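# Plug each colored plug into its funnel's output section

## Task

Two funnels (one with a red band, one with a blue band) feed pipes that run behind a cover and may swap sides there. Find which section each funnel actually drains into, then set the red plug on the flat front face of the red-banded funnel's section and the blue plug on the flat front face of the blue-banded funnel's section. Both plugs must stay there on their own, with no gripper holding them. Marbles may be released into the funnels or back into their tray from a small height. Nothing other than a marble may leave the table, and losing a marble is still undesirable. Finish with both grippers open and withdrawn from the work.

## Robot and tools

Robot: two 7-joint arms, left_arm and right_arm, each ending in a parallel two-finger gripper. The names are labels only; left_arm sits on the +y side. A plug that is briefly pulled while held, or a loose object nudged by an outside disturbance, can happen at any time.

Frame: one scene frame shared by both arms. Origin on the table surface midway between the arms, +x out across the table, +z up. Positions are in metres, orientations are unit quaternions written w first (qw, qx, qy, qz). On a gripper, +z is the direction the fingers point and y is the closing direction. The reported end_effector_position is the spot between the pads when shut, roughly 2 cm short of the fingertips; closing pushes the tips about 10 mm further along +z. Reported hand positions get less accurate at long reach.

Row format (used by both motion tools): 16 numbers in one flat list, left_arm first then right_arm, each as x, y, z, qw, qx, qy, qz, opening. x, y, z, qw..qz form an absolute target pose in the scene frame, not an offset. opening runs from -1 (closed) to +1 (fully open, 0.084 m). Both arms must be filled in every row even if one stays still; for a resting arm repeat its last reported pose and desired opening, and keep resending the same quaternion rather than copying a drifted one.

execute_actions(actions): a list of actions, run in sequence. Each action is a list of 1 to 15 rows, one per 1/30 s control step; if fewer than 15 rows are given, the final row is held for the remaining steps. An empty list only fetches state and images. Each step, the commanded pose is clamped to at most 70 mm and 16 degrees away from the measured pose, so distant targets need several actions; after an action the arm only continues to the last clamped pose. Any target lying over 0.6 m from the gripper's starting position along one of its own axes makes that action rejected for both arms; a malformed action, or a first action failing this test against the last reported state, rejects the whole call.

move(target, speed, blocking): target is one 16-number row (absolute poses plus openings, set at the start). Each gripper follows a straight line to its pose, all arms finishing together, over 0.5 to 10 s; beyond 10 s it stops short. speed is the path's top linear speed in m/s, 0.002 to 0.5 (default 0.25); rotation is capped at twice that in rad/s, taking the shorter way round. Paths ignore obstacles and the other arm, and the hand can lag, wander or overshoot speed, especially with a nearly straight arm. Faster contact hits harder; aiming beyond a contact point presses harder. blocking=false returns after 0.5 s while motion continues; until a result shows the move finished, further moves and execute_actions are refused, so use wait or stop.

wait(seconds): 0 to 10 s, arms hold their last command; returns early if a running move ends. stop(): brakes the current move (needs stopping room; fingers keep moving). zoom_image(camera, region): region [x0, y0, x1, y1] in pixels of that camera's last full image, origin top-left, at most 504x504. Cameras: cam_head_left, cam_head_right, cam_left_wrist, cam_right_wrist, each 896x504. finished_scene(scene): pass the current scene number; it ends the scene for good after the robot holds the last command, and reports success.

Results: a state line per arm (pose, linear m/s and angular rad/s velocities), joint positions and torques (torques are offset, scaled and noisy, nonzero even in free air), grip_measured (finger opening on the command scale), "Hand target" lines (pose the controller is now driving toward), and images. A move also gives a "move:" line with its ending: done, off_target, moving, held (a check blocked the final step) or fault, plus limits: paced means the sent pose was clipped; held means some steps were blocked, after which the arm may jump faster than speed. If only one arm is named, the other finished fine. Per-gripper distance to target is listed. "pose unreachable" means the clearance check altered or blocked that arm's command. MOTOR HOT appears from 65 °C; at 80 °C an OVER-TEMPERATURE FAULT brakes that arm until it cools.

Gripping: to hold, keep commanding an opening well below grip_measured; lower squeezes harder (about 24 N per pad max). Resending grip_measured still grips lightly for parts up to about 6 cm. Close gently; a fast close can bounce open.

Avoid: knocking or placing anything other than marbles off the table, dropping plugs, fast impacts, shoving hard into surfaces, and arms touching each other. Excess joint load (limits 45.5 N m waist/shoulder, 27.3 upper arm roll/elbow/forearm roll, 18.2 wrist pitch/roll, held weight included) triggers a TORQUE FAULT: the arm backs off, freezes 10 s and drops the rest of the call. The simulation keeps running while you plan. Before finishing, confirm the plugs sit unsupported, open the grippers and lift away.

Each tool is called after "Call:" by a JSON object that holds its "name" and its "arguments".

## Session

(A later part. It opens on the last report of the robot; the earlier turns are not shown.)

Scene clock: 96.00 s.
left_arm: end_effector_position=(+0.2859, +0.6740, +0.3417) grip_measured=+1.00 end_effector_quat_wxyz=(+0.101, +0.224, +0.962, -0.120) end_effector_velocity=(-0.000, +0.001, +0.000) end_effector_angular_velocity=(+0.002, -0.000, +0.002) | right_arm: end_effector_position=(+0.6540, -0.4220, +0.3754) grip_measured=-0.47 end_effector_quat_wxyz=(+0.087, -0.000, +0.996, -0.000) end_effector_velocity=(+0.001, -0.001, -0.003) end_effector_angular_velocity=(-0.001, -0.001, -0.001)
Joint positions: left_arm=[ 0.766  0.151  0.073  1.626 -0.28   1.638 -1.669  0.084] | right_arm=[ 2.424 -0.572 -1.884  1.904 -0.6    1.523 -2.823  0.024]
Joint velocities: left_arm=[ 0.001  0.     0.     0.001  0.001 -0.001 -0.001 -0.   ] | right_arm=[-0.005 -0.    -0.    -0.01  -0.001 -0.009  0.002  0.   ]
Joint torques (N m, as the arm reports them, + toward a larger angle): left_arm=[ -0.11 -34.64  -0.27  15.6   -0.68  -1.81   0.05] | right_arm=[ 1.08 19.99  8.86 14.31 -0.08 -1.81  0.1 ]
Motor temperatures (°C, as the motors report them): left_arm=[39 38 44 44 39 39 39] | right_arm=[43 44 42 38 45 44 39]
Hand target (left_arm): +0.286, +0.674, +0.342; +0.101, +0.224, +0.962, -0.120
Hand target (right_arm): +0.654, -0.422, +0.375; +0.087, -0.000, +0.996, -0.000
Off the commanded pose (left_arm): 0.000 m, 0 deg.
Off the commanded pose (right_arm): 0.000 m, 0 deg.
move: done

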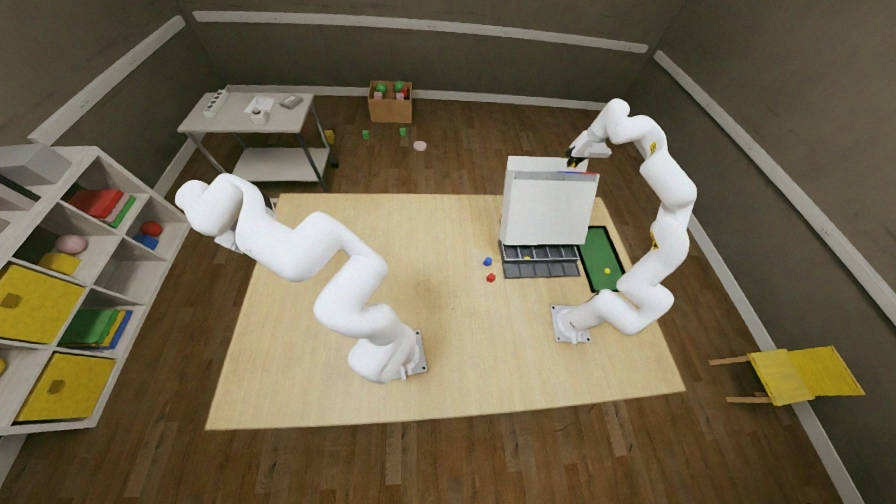

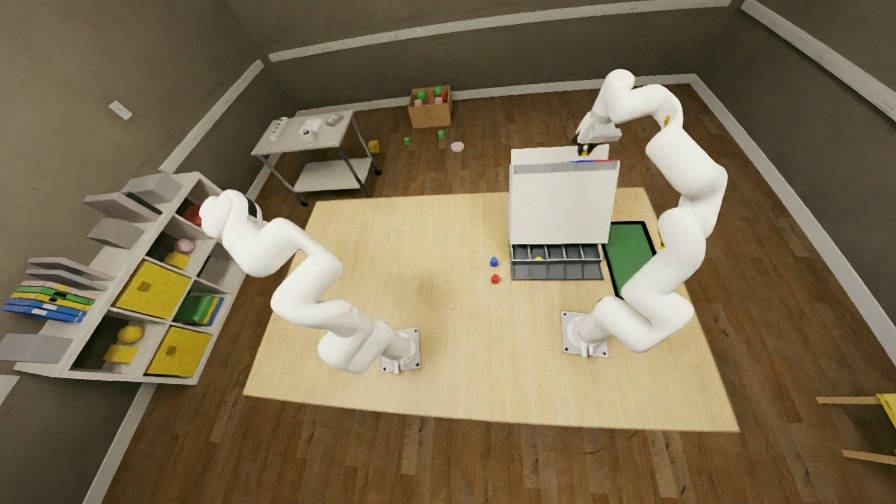

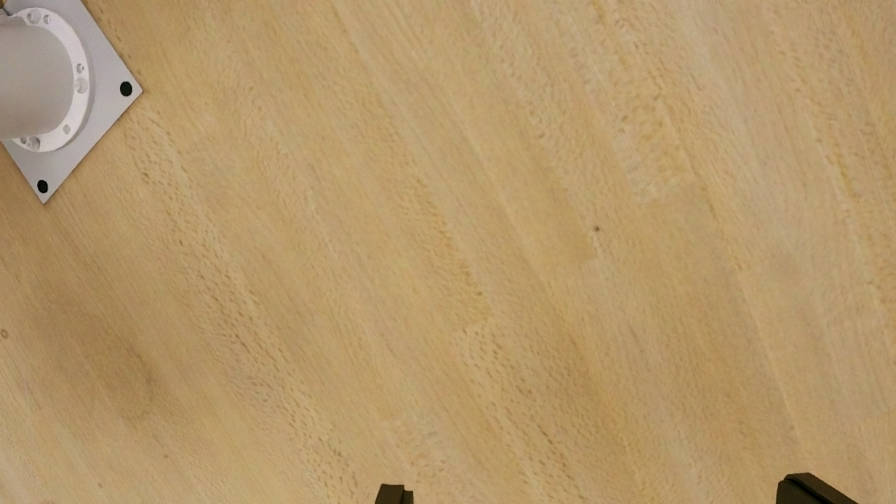

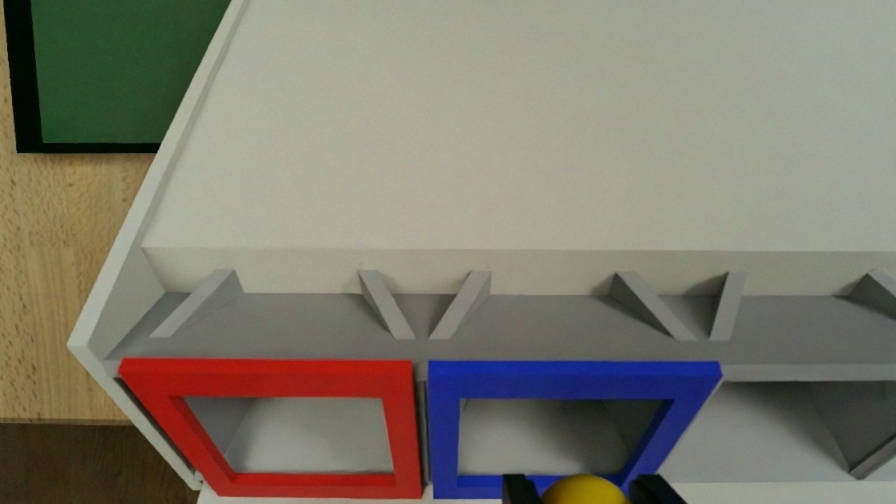

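Call:
{"name": "move", "arguments": {"target": [0.2859,0.674,0.3417,0.101,0.224,0.962,-0.12,1,0.654,-0.422,0.375,0.087,0,0.996,0,0.0]}}

Call:
{"name": "move", "arguments": {"target": [0.2859,0.674,0.3417,0.101,0.224,0.962,-0.12,1,0.61,-0.40,0.43,0.087,0,0.996,0,0.2], "speed": 0.25}}

Call:
{"name": "move", "arguments": {"target": [0.2859,0.674,0.3417,0.101,0.224,0.962,-0.12,1,0.36,-0.09,0.16,0,0,1,0,0.3], "speed": 0.3}}

Scene clock: 112.17 s.
left_arm: end_effector_position=(+0.2859, +0.6740, +0.3417) grip_measured=+1.00 end_effector_quat_wxyz=(+0.101, +0.224, +0.962, -0.120) end_effector_velocity=(+0.000, +0.000, +0.001) end_effector_angular_velocity=(+0.001, -0.000, +0.000) | right_arm: end_effector_position=(+0.6540, -0.4220, +0.3750) grip_measured=-0.01 end_effector_quat_wxyz=(+0.087, -0.000, +0.996, -0.000) end_effector_velocity=(-0.000, -0.000, -0.000) end_effector_angular_velocity=(+0.000, +0.001, +0.001)
Joint positions: left_arm=[ 0.766  0.151  0.073  1.626 -0.28   1.638 -1.669  0.084] | right_arm=[ 2.423 -0.572 -1.884  1.903 -0.6    1.522 -2.823  0.044]
Joint velocities: left_arm=[ 0.     0.    -0.     0.002  0.     0.001 -0.    -0.   ] | right_arm=[-0.    -0.001  0.    -0.     0.     0.    -0.001  0.   ]
Joint torques (N m, as the arm reports them, + toward a larger angle): left_arm=[  0.28 -33.89   0.16  15.88  -0.08  -2.03   0.01] | right_arm=[ 0.45 19.26  8.95 14.2  -0.57 -1.73  0.05]
Motor temperatures (°C, as the motors report them): left_arm=[39 38 44 44 39 39 39] | right_arm=[43 45 41 38 45 44 39]
Hand target (left_arm): +0.286, +0.674, +0.342; +0.101, +0.224, +0.962, -0.120
Hand target (right_arm): +0.654, -0.422, +0.375; +0.087, -0.000, +0.996, -0.000
Off the commanded pose (left_arm): 0.000 m, 0 deg.
Off the commanded pose (right_arm): 0.000 m, 0 deg.
move: done

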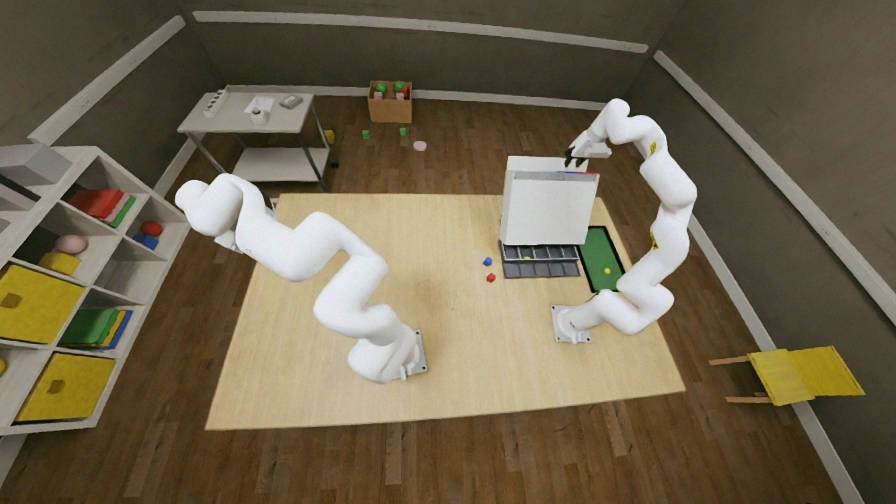

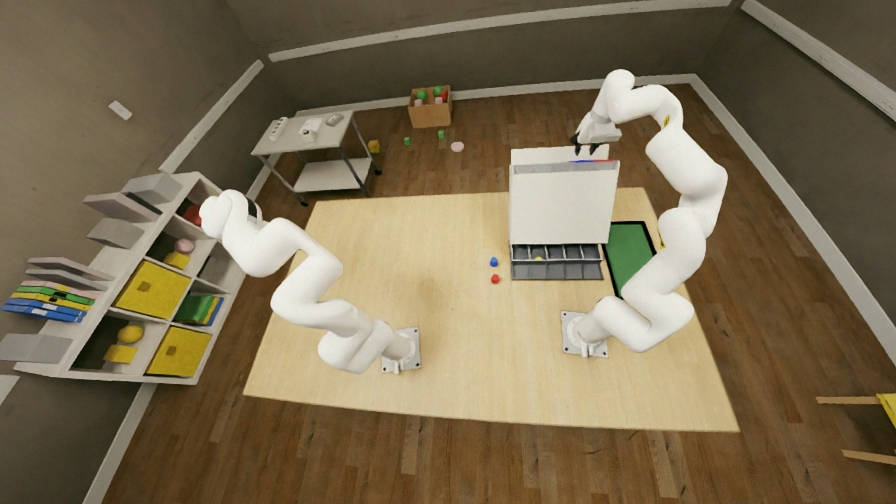

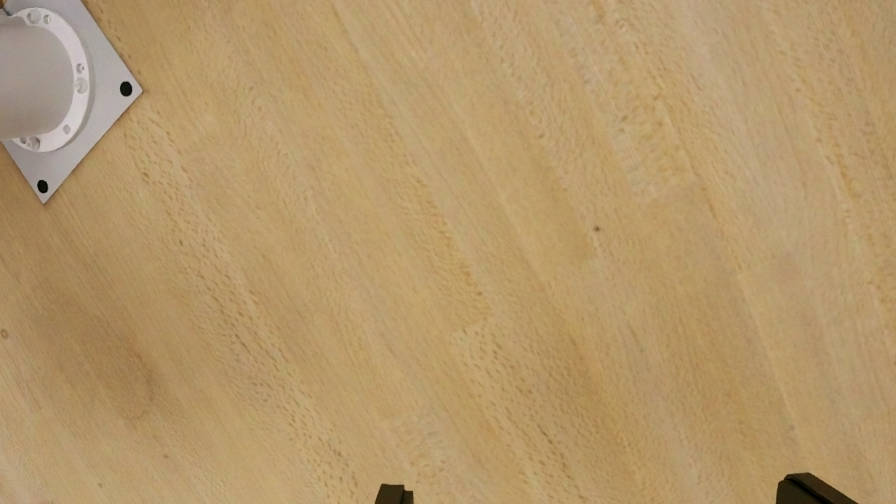

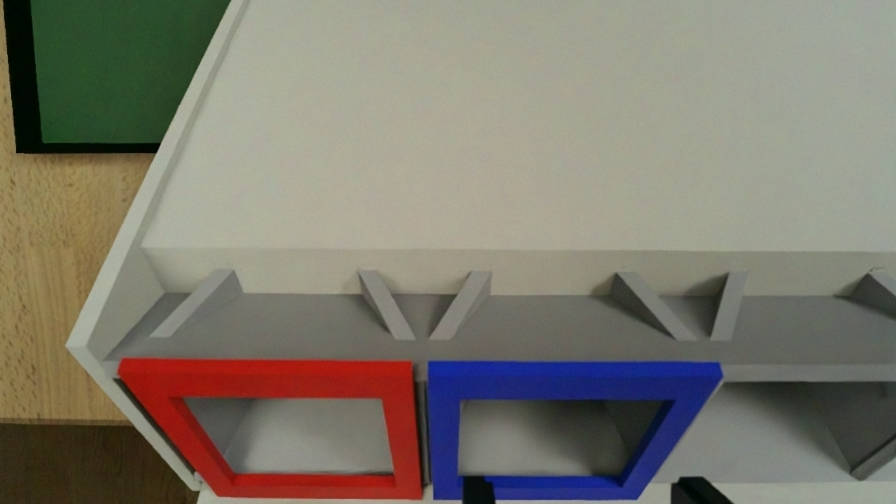

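Scene clock: 113.17 s.
left_arm: end_effector_position=(+0.2859, +0.6740, +0.3417) grip_measured=+1.00 end_effector_quat_wxyz=(+0.101, +0.224, +0.962, -0.120) end_effector_velocity=(+0.000, -0.000, +0.000) end_effector_angular_velocity=(+0.000, -0.000, -0.000) | right_arm: end_effector_position=(+0.6101, -0.4001, +0.4294) grip_measured=+0.19 end_effector_quat_wxyz=(+0.087, +0.000, +0.996, -0.000) end_effector_velocity=(-0.001, +0.001, +0.002) end_effector_angular_velocity=(+0.001, -0.003, +0.001)
Joint positions: left_arm=[ 0.766  0.151  0.073  1.626 -0.28   1.638 -1.669  0.084] | right_arm=[ 2.334 -0.445 -1.791  1.9   -0.499  1.611 -2.818  0.052]
Joint velocities: left_arm=[-0.001  0.     0.     0.     0.    -0.    -0.    -0.   ] | right_arm=[-0.007  0.005  0.005 -0.002  0.005 -0.001 -0.001 -0.   ]
Joint torques (N m, as the arm reports them, + toward a larger angle): left_arm=[  0.02 -34.05   0.2   15.89  -0.18  -1.92   0.3 ] | right_arm=[ 1.35 15.08  7.46 14.59  0.28 -2.1   0.15]
Motor temperatures (°C, as the motors report them): left_arm=[39 38 44 44 39 39 39] | right_arm=[43 45 41 38 45 44 39]
Hand target (left_arm): +0.286, +0.674, +0.342; +0.101, +0.224, +0.962, -0.120
Hand target (right_arm): +0.610, -0.400, +0.430; +0.087, +0.000, +0.996, -0.000
Off the commanded pose (left_arm): 0.000 m, 0 deg.
Off the commanded pose (right_arm): 0.001 m, 0 deg.
move: done

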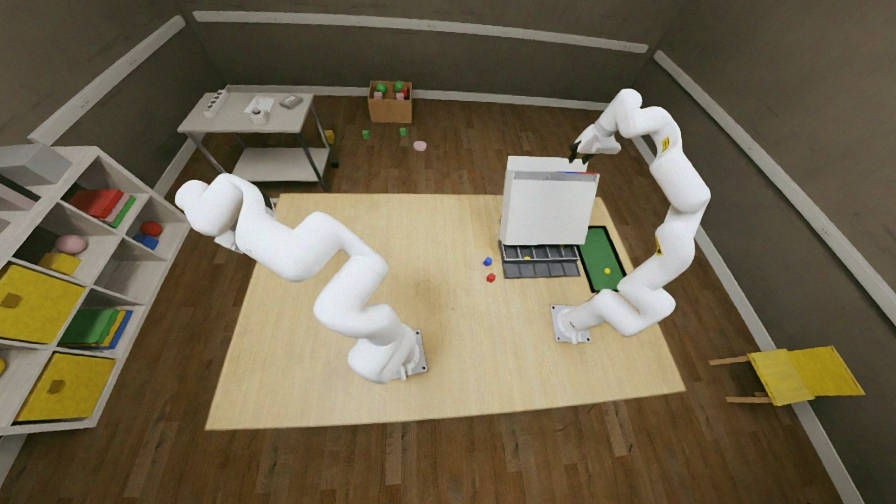

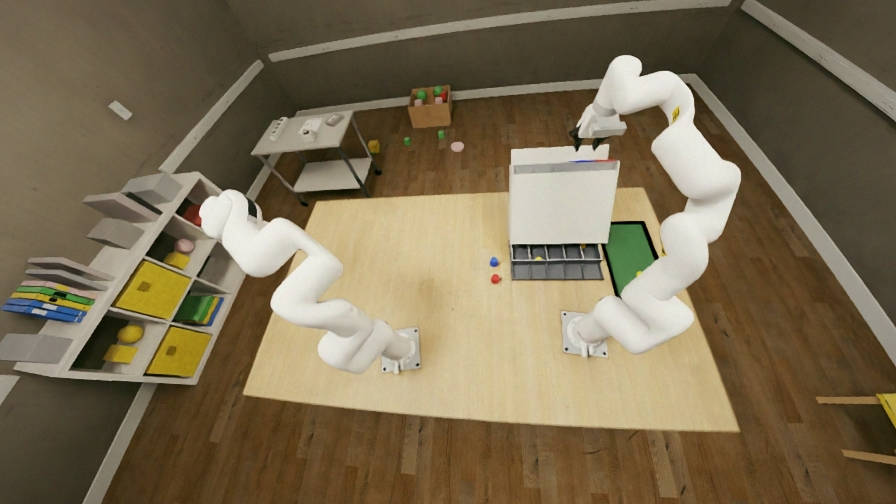

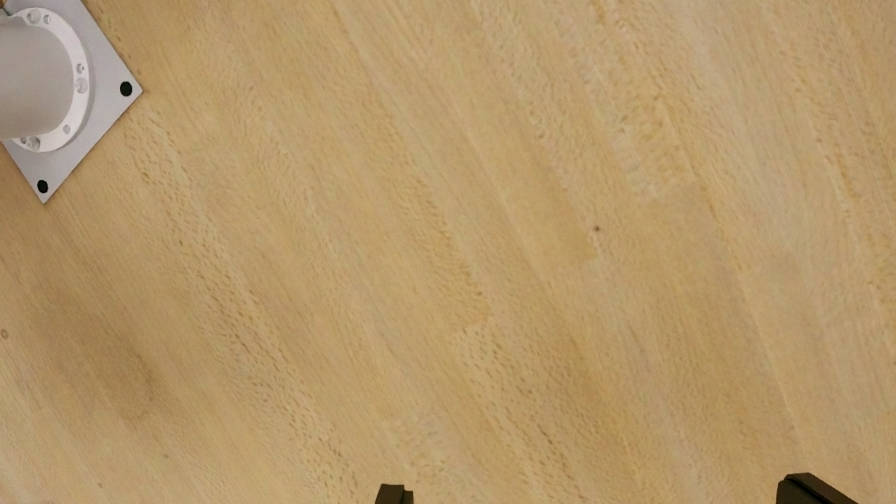

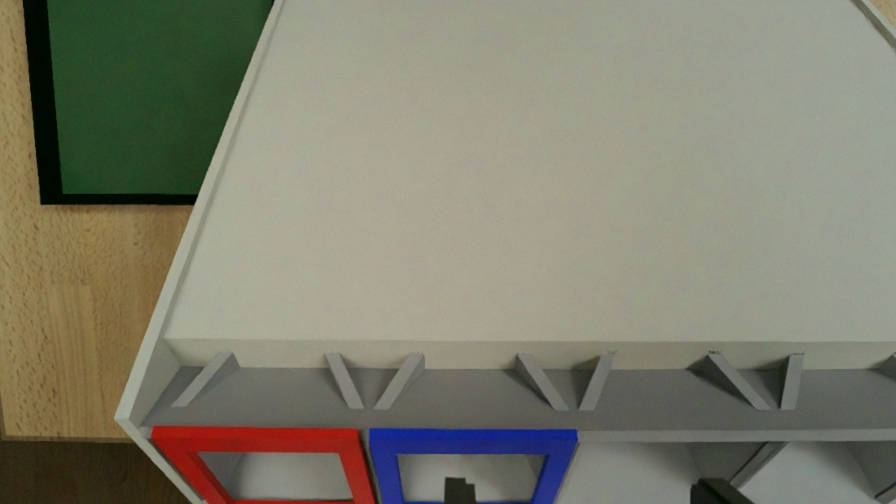

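Scene clock: 115.57 s.
left_arm: end_effector_position=(+0.2859, +0.6740, +0.3417) grip_measured=+1.00 end_effector_quat_wxyz=(+0.101, +0.224, +0.962, -0.120) end_effector_velocity=(-0.000, -0.000, +0.000) end_effector_angular_velocity=(-0.002, +0.001, +0.000) | right_arm: end_effector_position=(+0.3602, -0.0920, +0.1592) grip_measured=+0.29 end_effector_quat_wxyz=(+0.002, +0.000, +1.000, -0.000) end_effector_velocity=(-0.000, +0.001, -0.002) end_effector_angular_velocity=(-0.010, +0.021, +0.004)
Joint positions: left_arm=[ 0.766  0.151  0.073  1.626 -0.28   1.638 -1.669  0.084] | right_arm=[ 2.115  0.015 -1.197  0.915  0.014  0.907 -2.324  0.056]
Joint velocities: left_arm=[ 0.001  0.    -0.     0.    -0.     0.002 -0.    -0.   ] | right_arm=[-0.008  0.055 -0.003  0.022  0.076  0.024 -0.062  0.   ]
Joint torques (N m, as the arm reports them, + toward a larger angle): left_arm=[  0.12 -33.55  -0.01  15.96  -0.13  -1.73   0.07] | right_arm=[ 0.55 -5.2  -0.62 16.19 -0.26 -1.65 -0.31]
Motor temperatures (°C, as the motors report them): left_arm=[39 38 44 44 39 39 39] | right_arm=[43 45 41 38 45 44 39]
Hand target (left_arm): +0.286, +0.674, +0.342; +0.101, +0.224, +0.962, -0.120
Hand target (right_arm): +0.360, -0.092, +0.159; +0.000, +0.000, +1.000, -0.001
Off the commanded pose (left_arm): 0.000 m, 0 deg.
Off the commanded pose (right_arm): 0.002 m, 0 deg.
move: done

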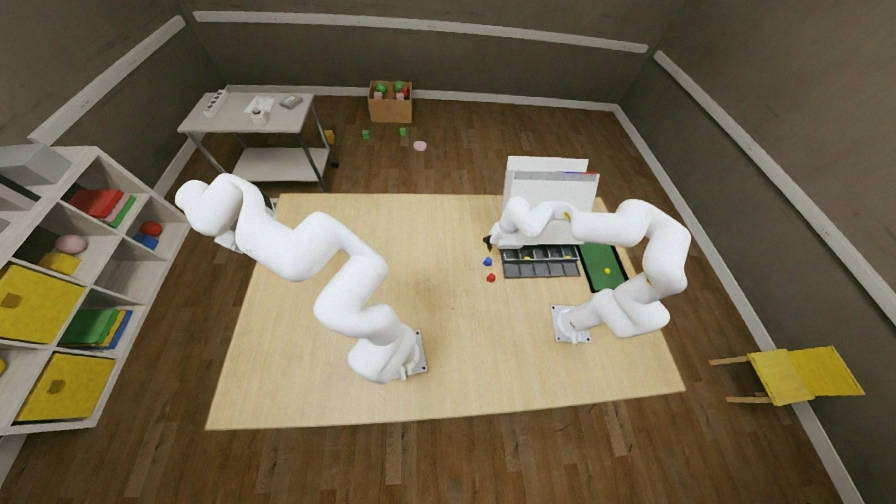

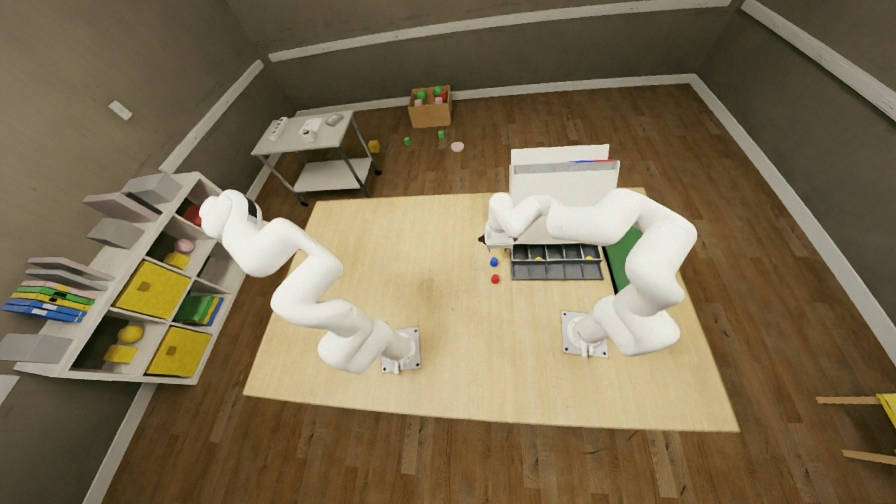

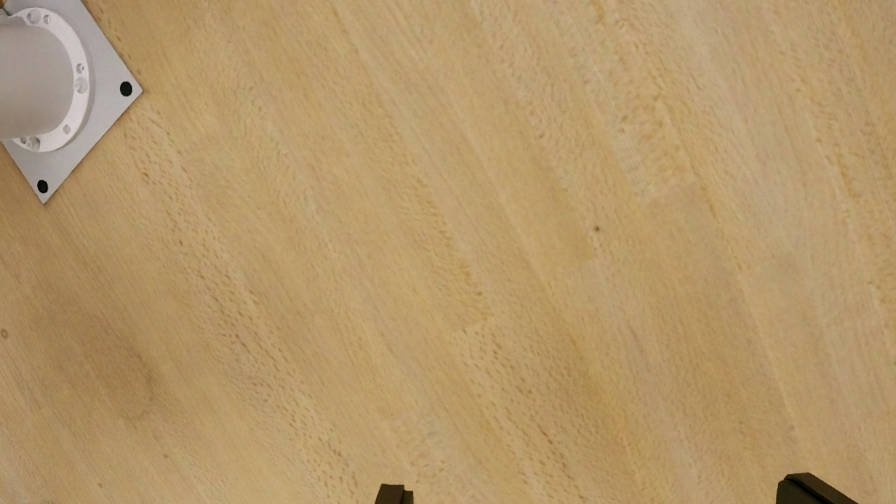

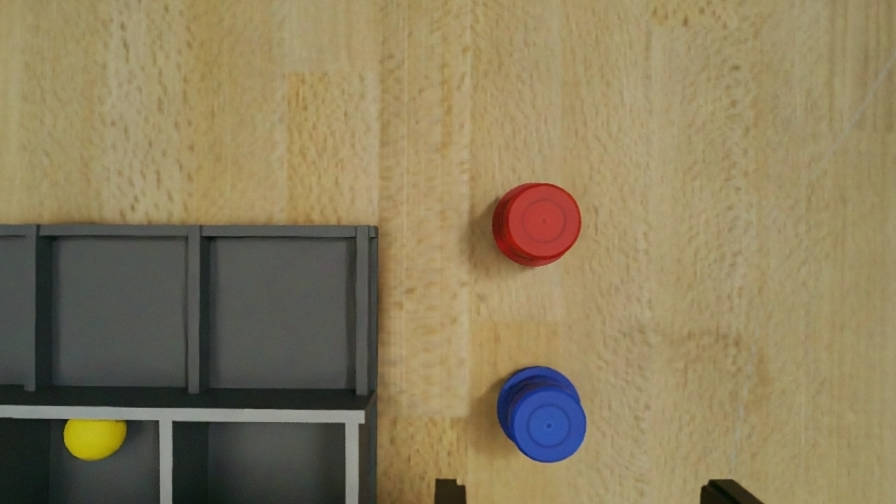

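Call:
{"name": "move", "arguments": {"target": [0.2859,0.674,0.3417,0.101,0.224,0.962,-0.12,1,0.281,-0.086,0.11,0,0,1,0,0.3], "speed": 0.2}}

Call:
{"name": "zoom_image", "arguments": {"camera": "cam_head_left", "region": [470,220,630,300]}}

Scene clock: 128.57 s.
left_arm: end_effector_position=(+0.2859, +0.6740, +0.3417) grip_measured=+1.00 end_effector_quat_wxyz=(+0.101, +0.224, +0.962, -0.120) end_effector_velocity=(-0.000, +0.001, -0.000) end_effector_angular_velocity=(+0.001, -0.001, +0.001) | right_arm: end_effector_position=(+0.2816, -0.0864, +0.1102) grip_measured=+0.29 end_effector_quat_wxyz=(+0.000, +0.000, +1.000, -0.000) end_effector_velocity=(-0.002, +0.000, -0.002) end_effector_angular_velocity=(+0.001, -0.004, -0.000)
Joint positions: left_arm=[ 0.766  0.151  0.073  1.626 -0.28   1.638 -1.669  0.084] | right_arm=[ 2.174 -0.096 -1.099  0.699 -0.127  0.747 -2.066  0.056]
Joint velocities: left_arm=[ 0.001  0.     0.    -0.     0.    -0.001  0.001 -0.   ] | right_arm=[ 0.001  0.001  0.003 -0.008 -0.003 -0.01   0.008 -0.   ]
Joint torques (N m, as the arm reports them, + toward a larger angle): left_arm=[  0.03 -34.15   0.16  16.26  -0.05  -1.67   0.12] | right_arm=[ 1.01 -5.52  1.12 15.32 -0.15 -1.36 -0.17]
Motor temperatures (°C, as the motors report them): left_arm=[39 38 44 44 39 39 39] | right_arm=[43 44 41 38 45 44 39]
Hand target (left_arm): +0.286, +0.674, +0.342; +0.101, +0.224, +0.962, -0.120
Hand target (right_arm): +0.281, -0.086, +0.110; +0.000, -0.000, +1.000, -0.000
Off the commanded pose (left_arm): 0.000 m, 0 deg.
Off the commanded pose (right_arm): 0.001 m, 0 deg.
move: done

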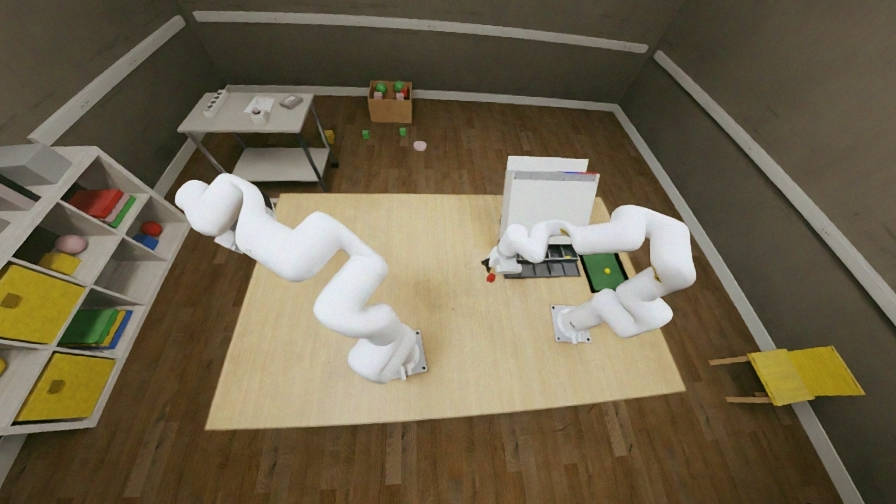

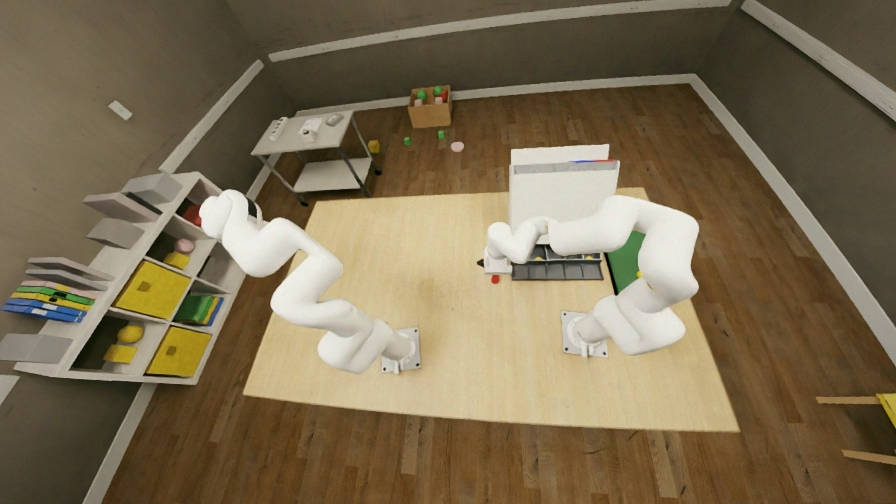

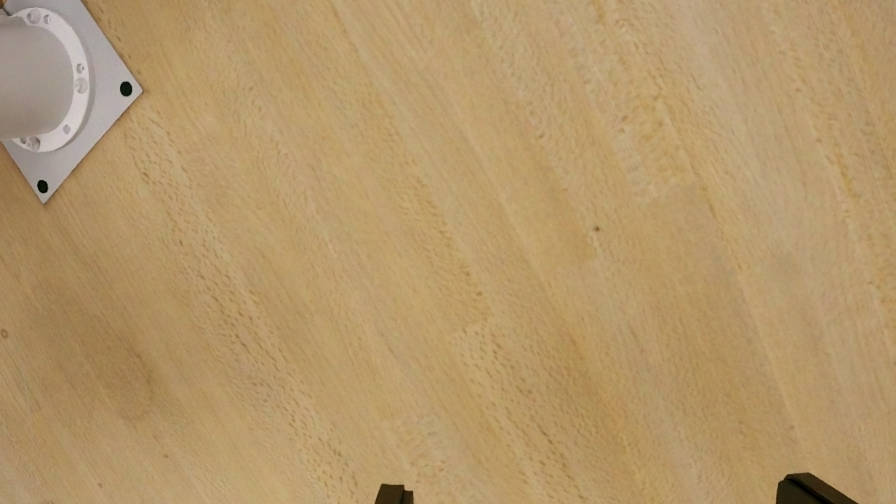

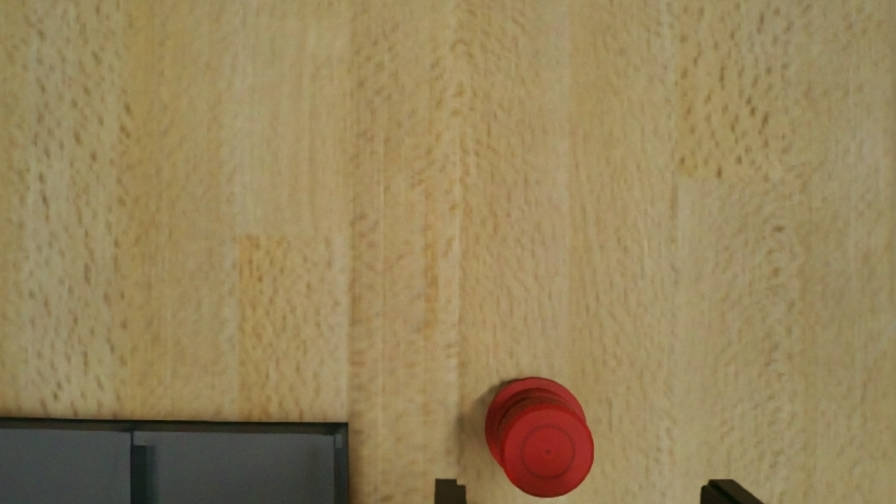

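Region (470, 220, 630, 300) of cam_head_left's 896x504 image, scaled by 3.150, with more detail than that image has.

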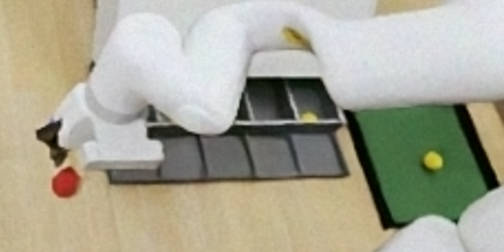

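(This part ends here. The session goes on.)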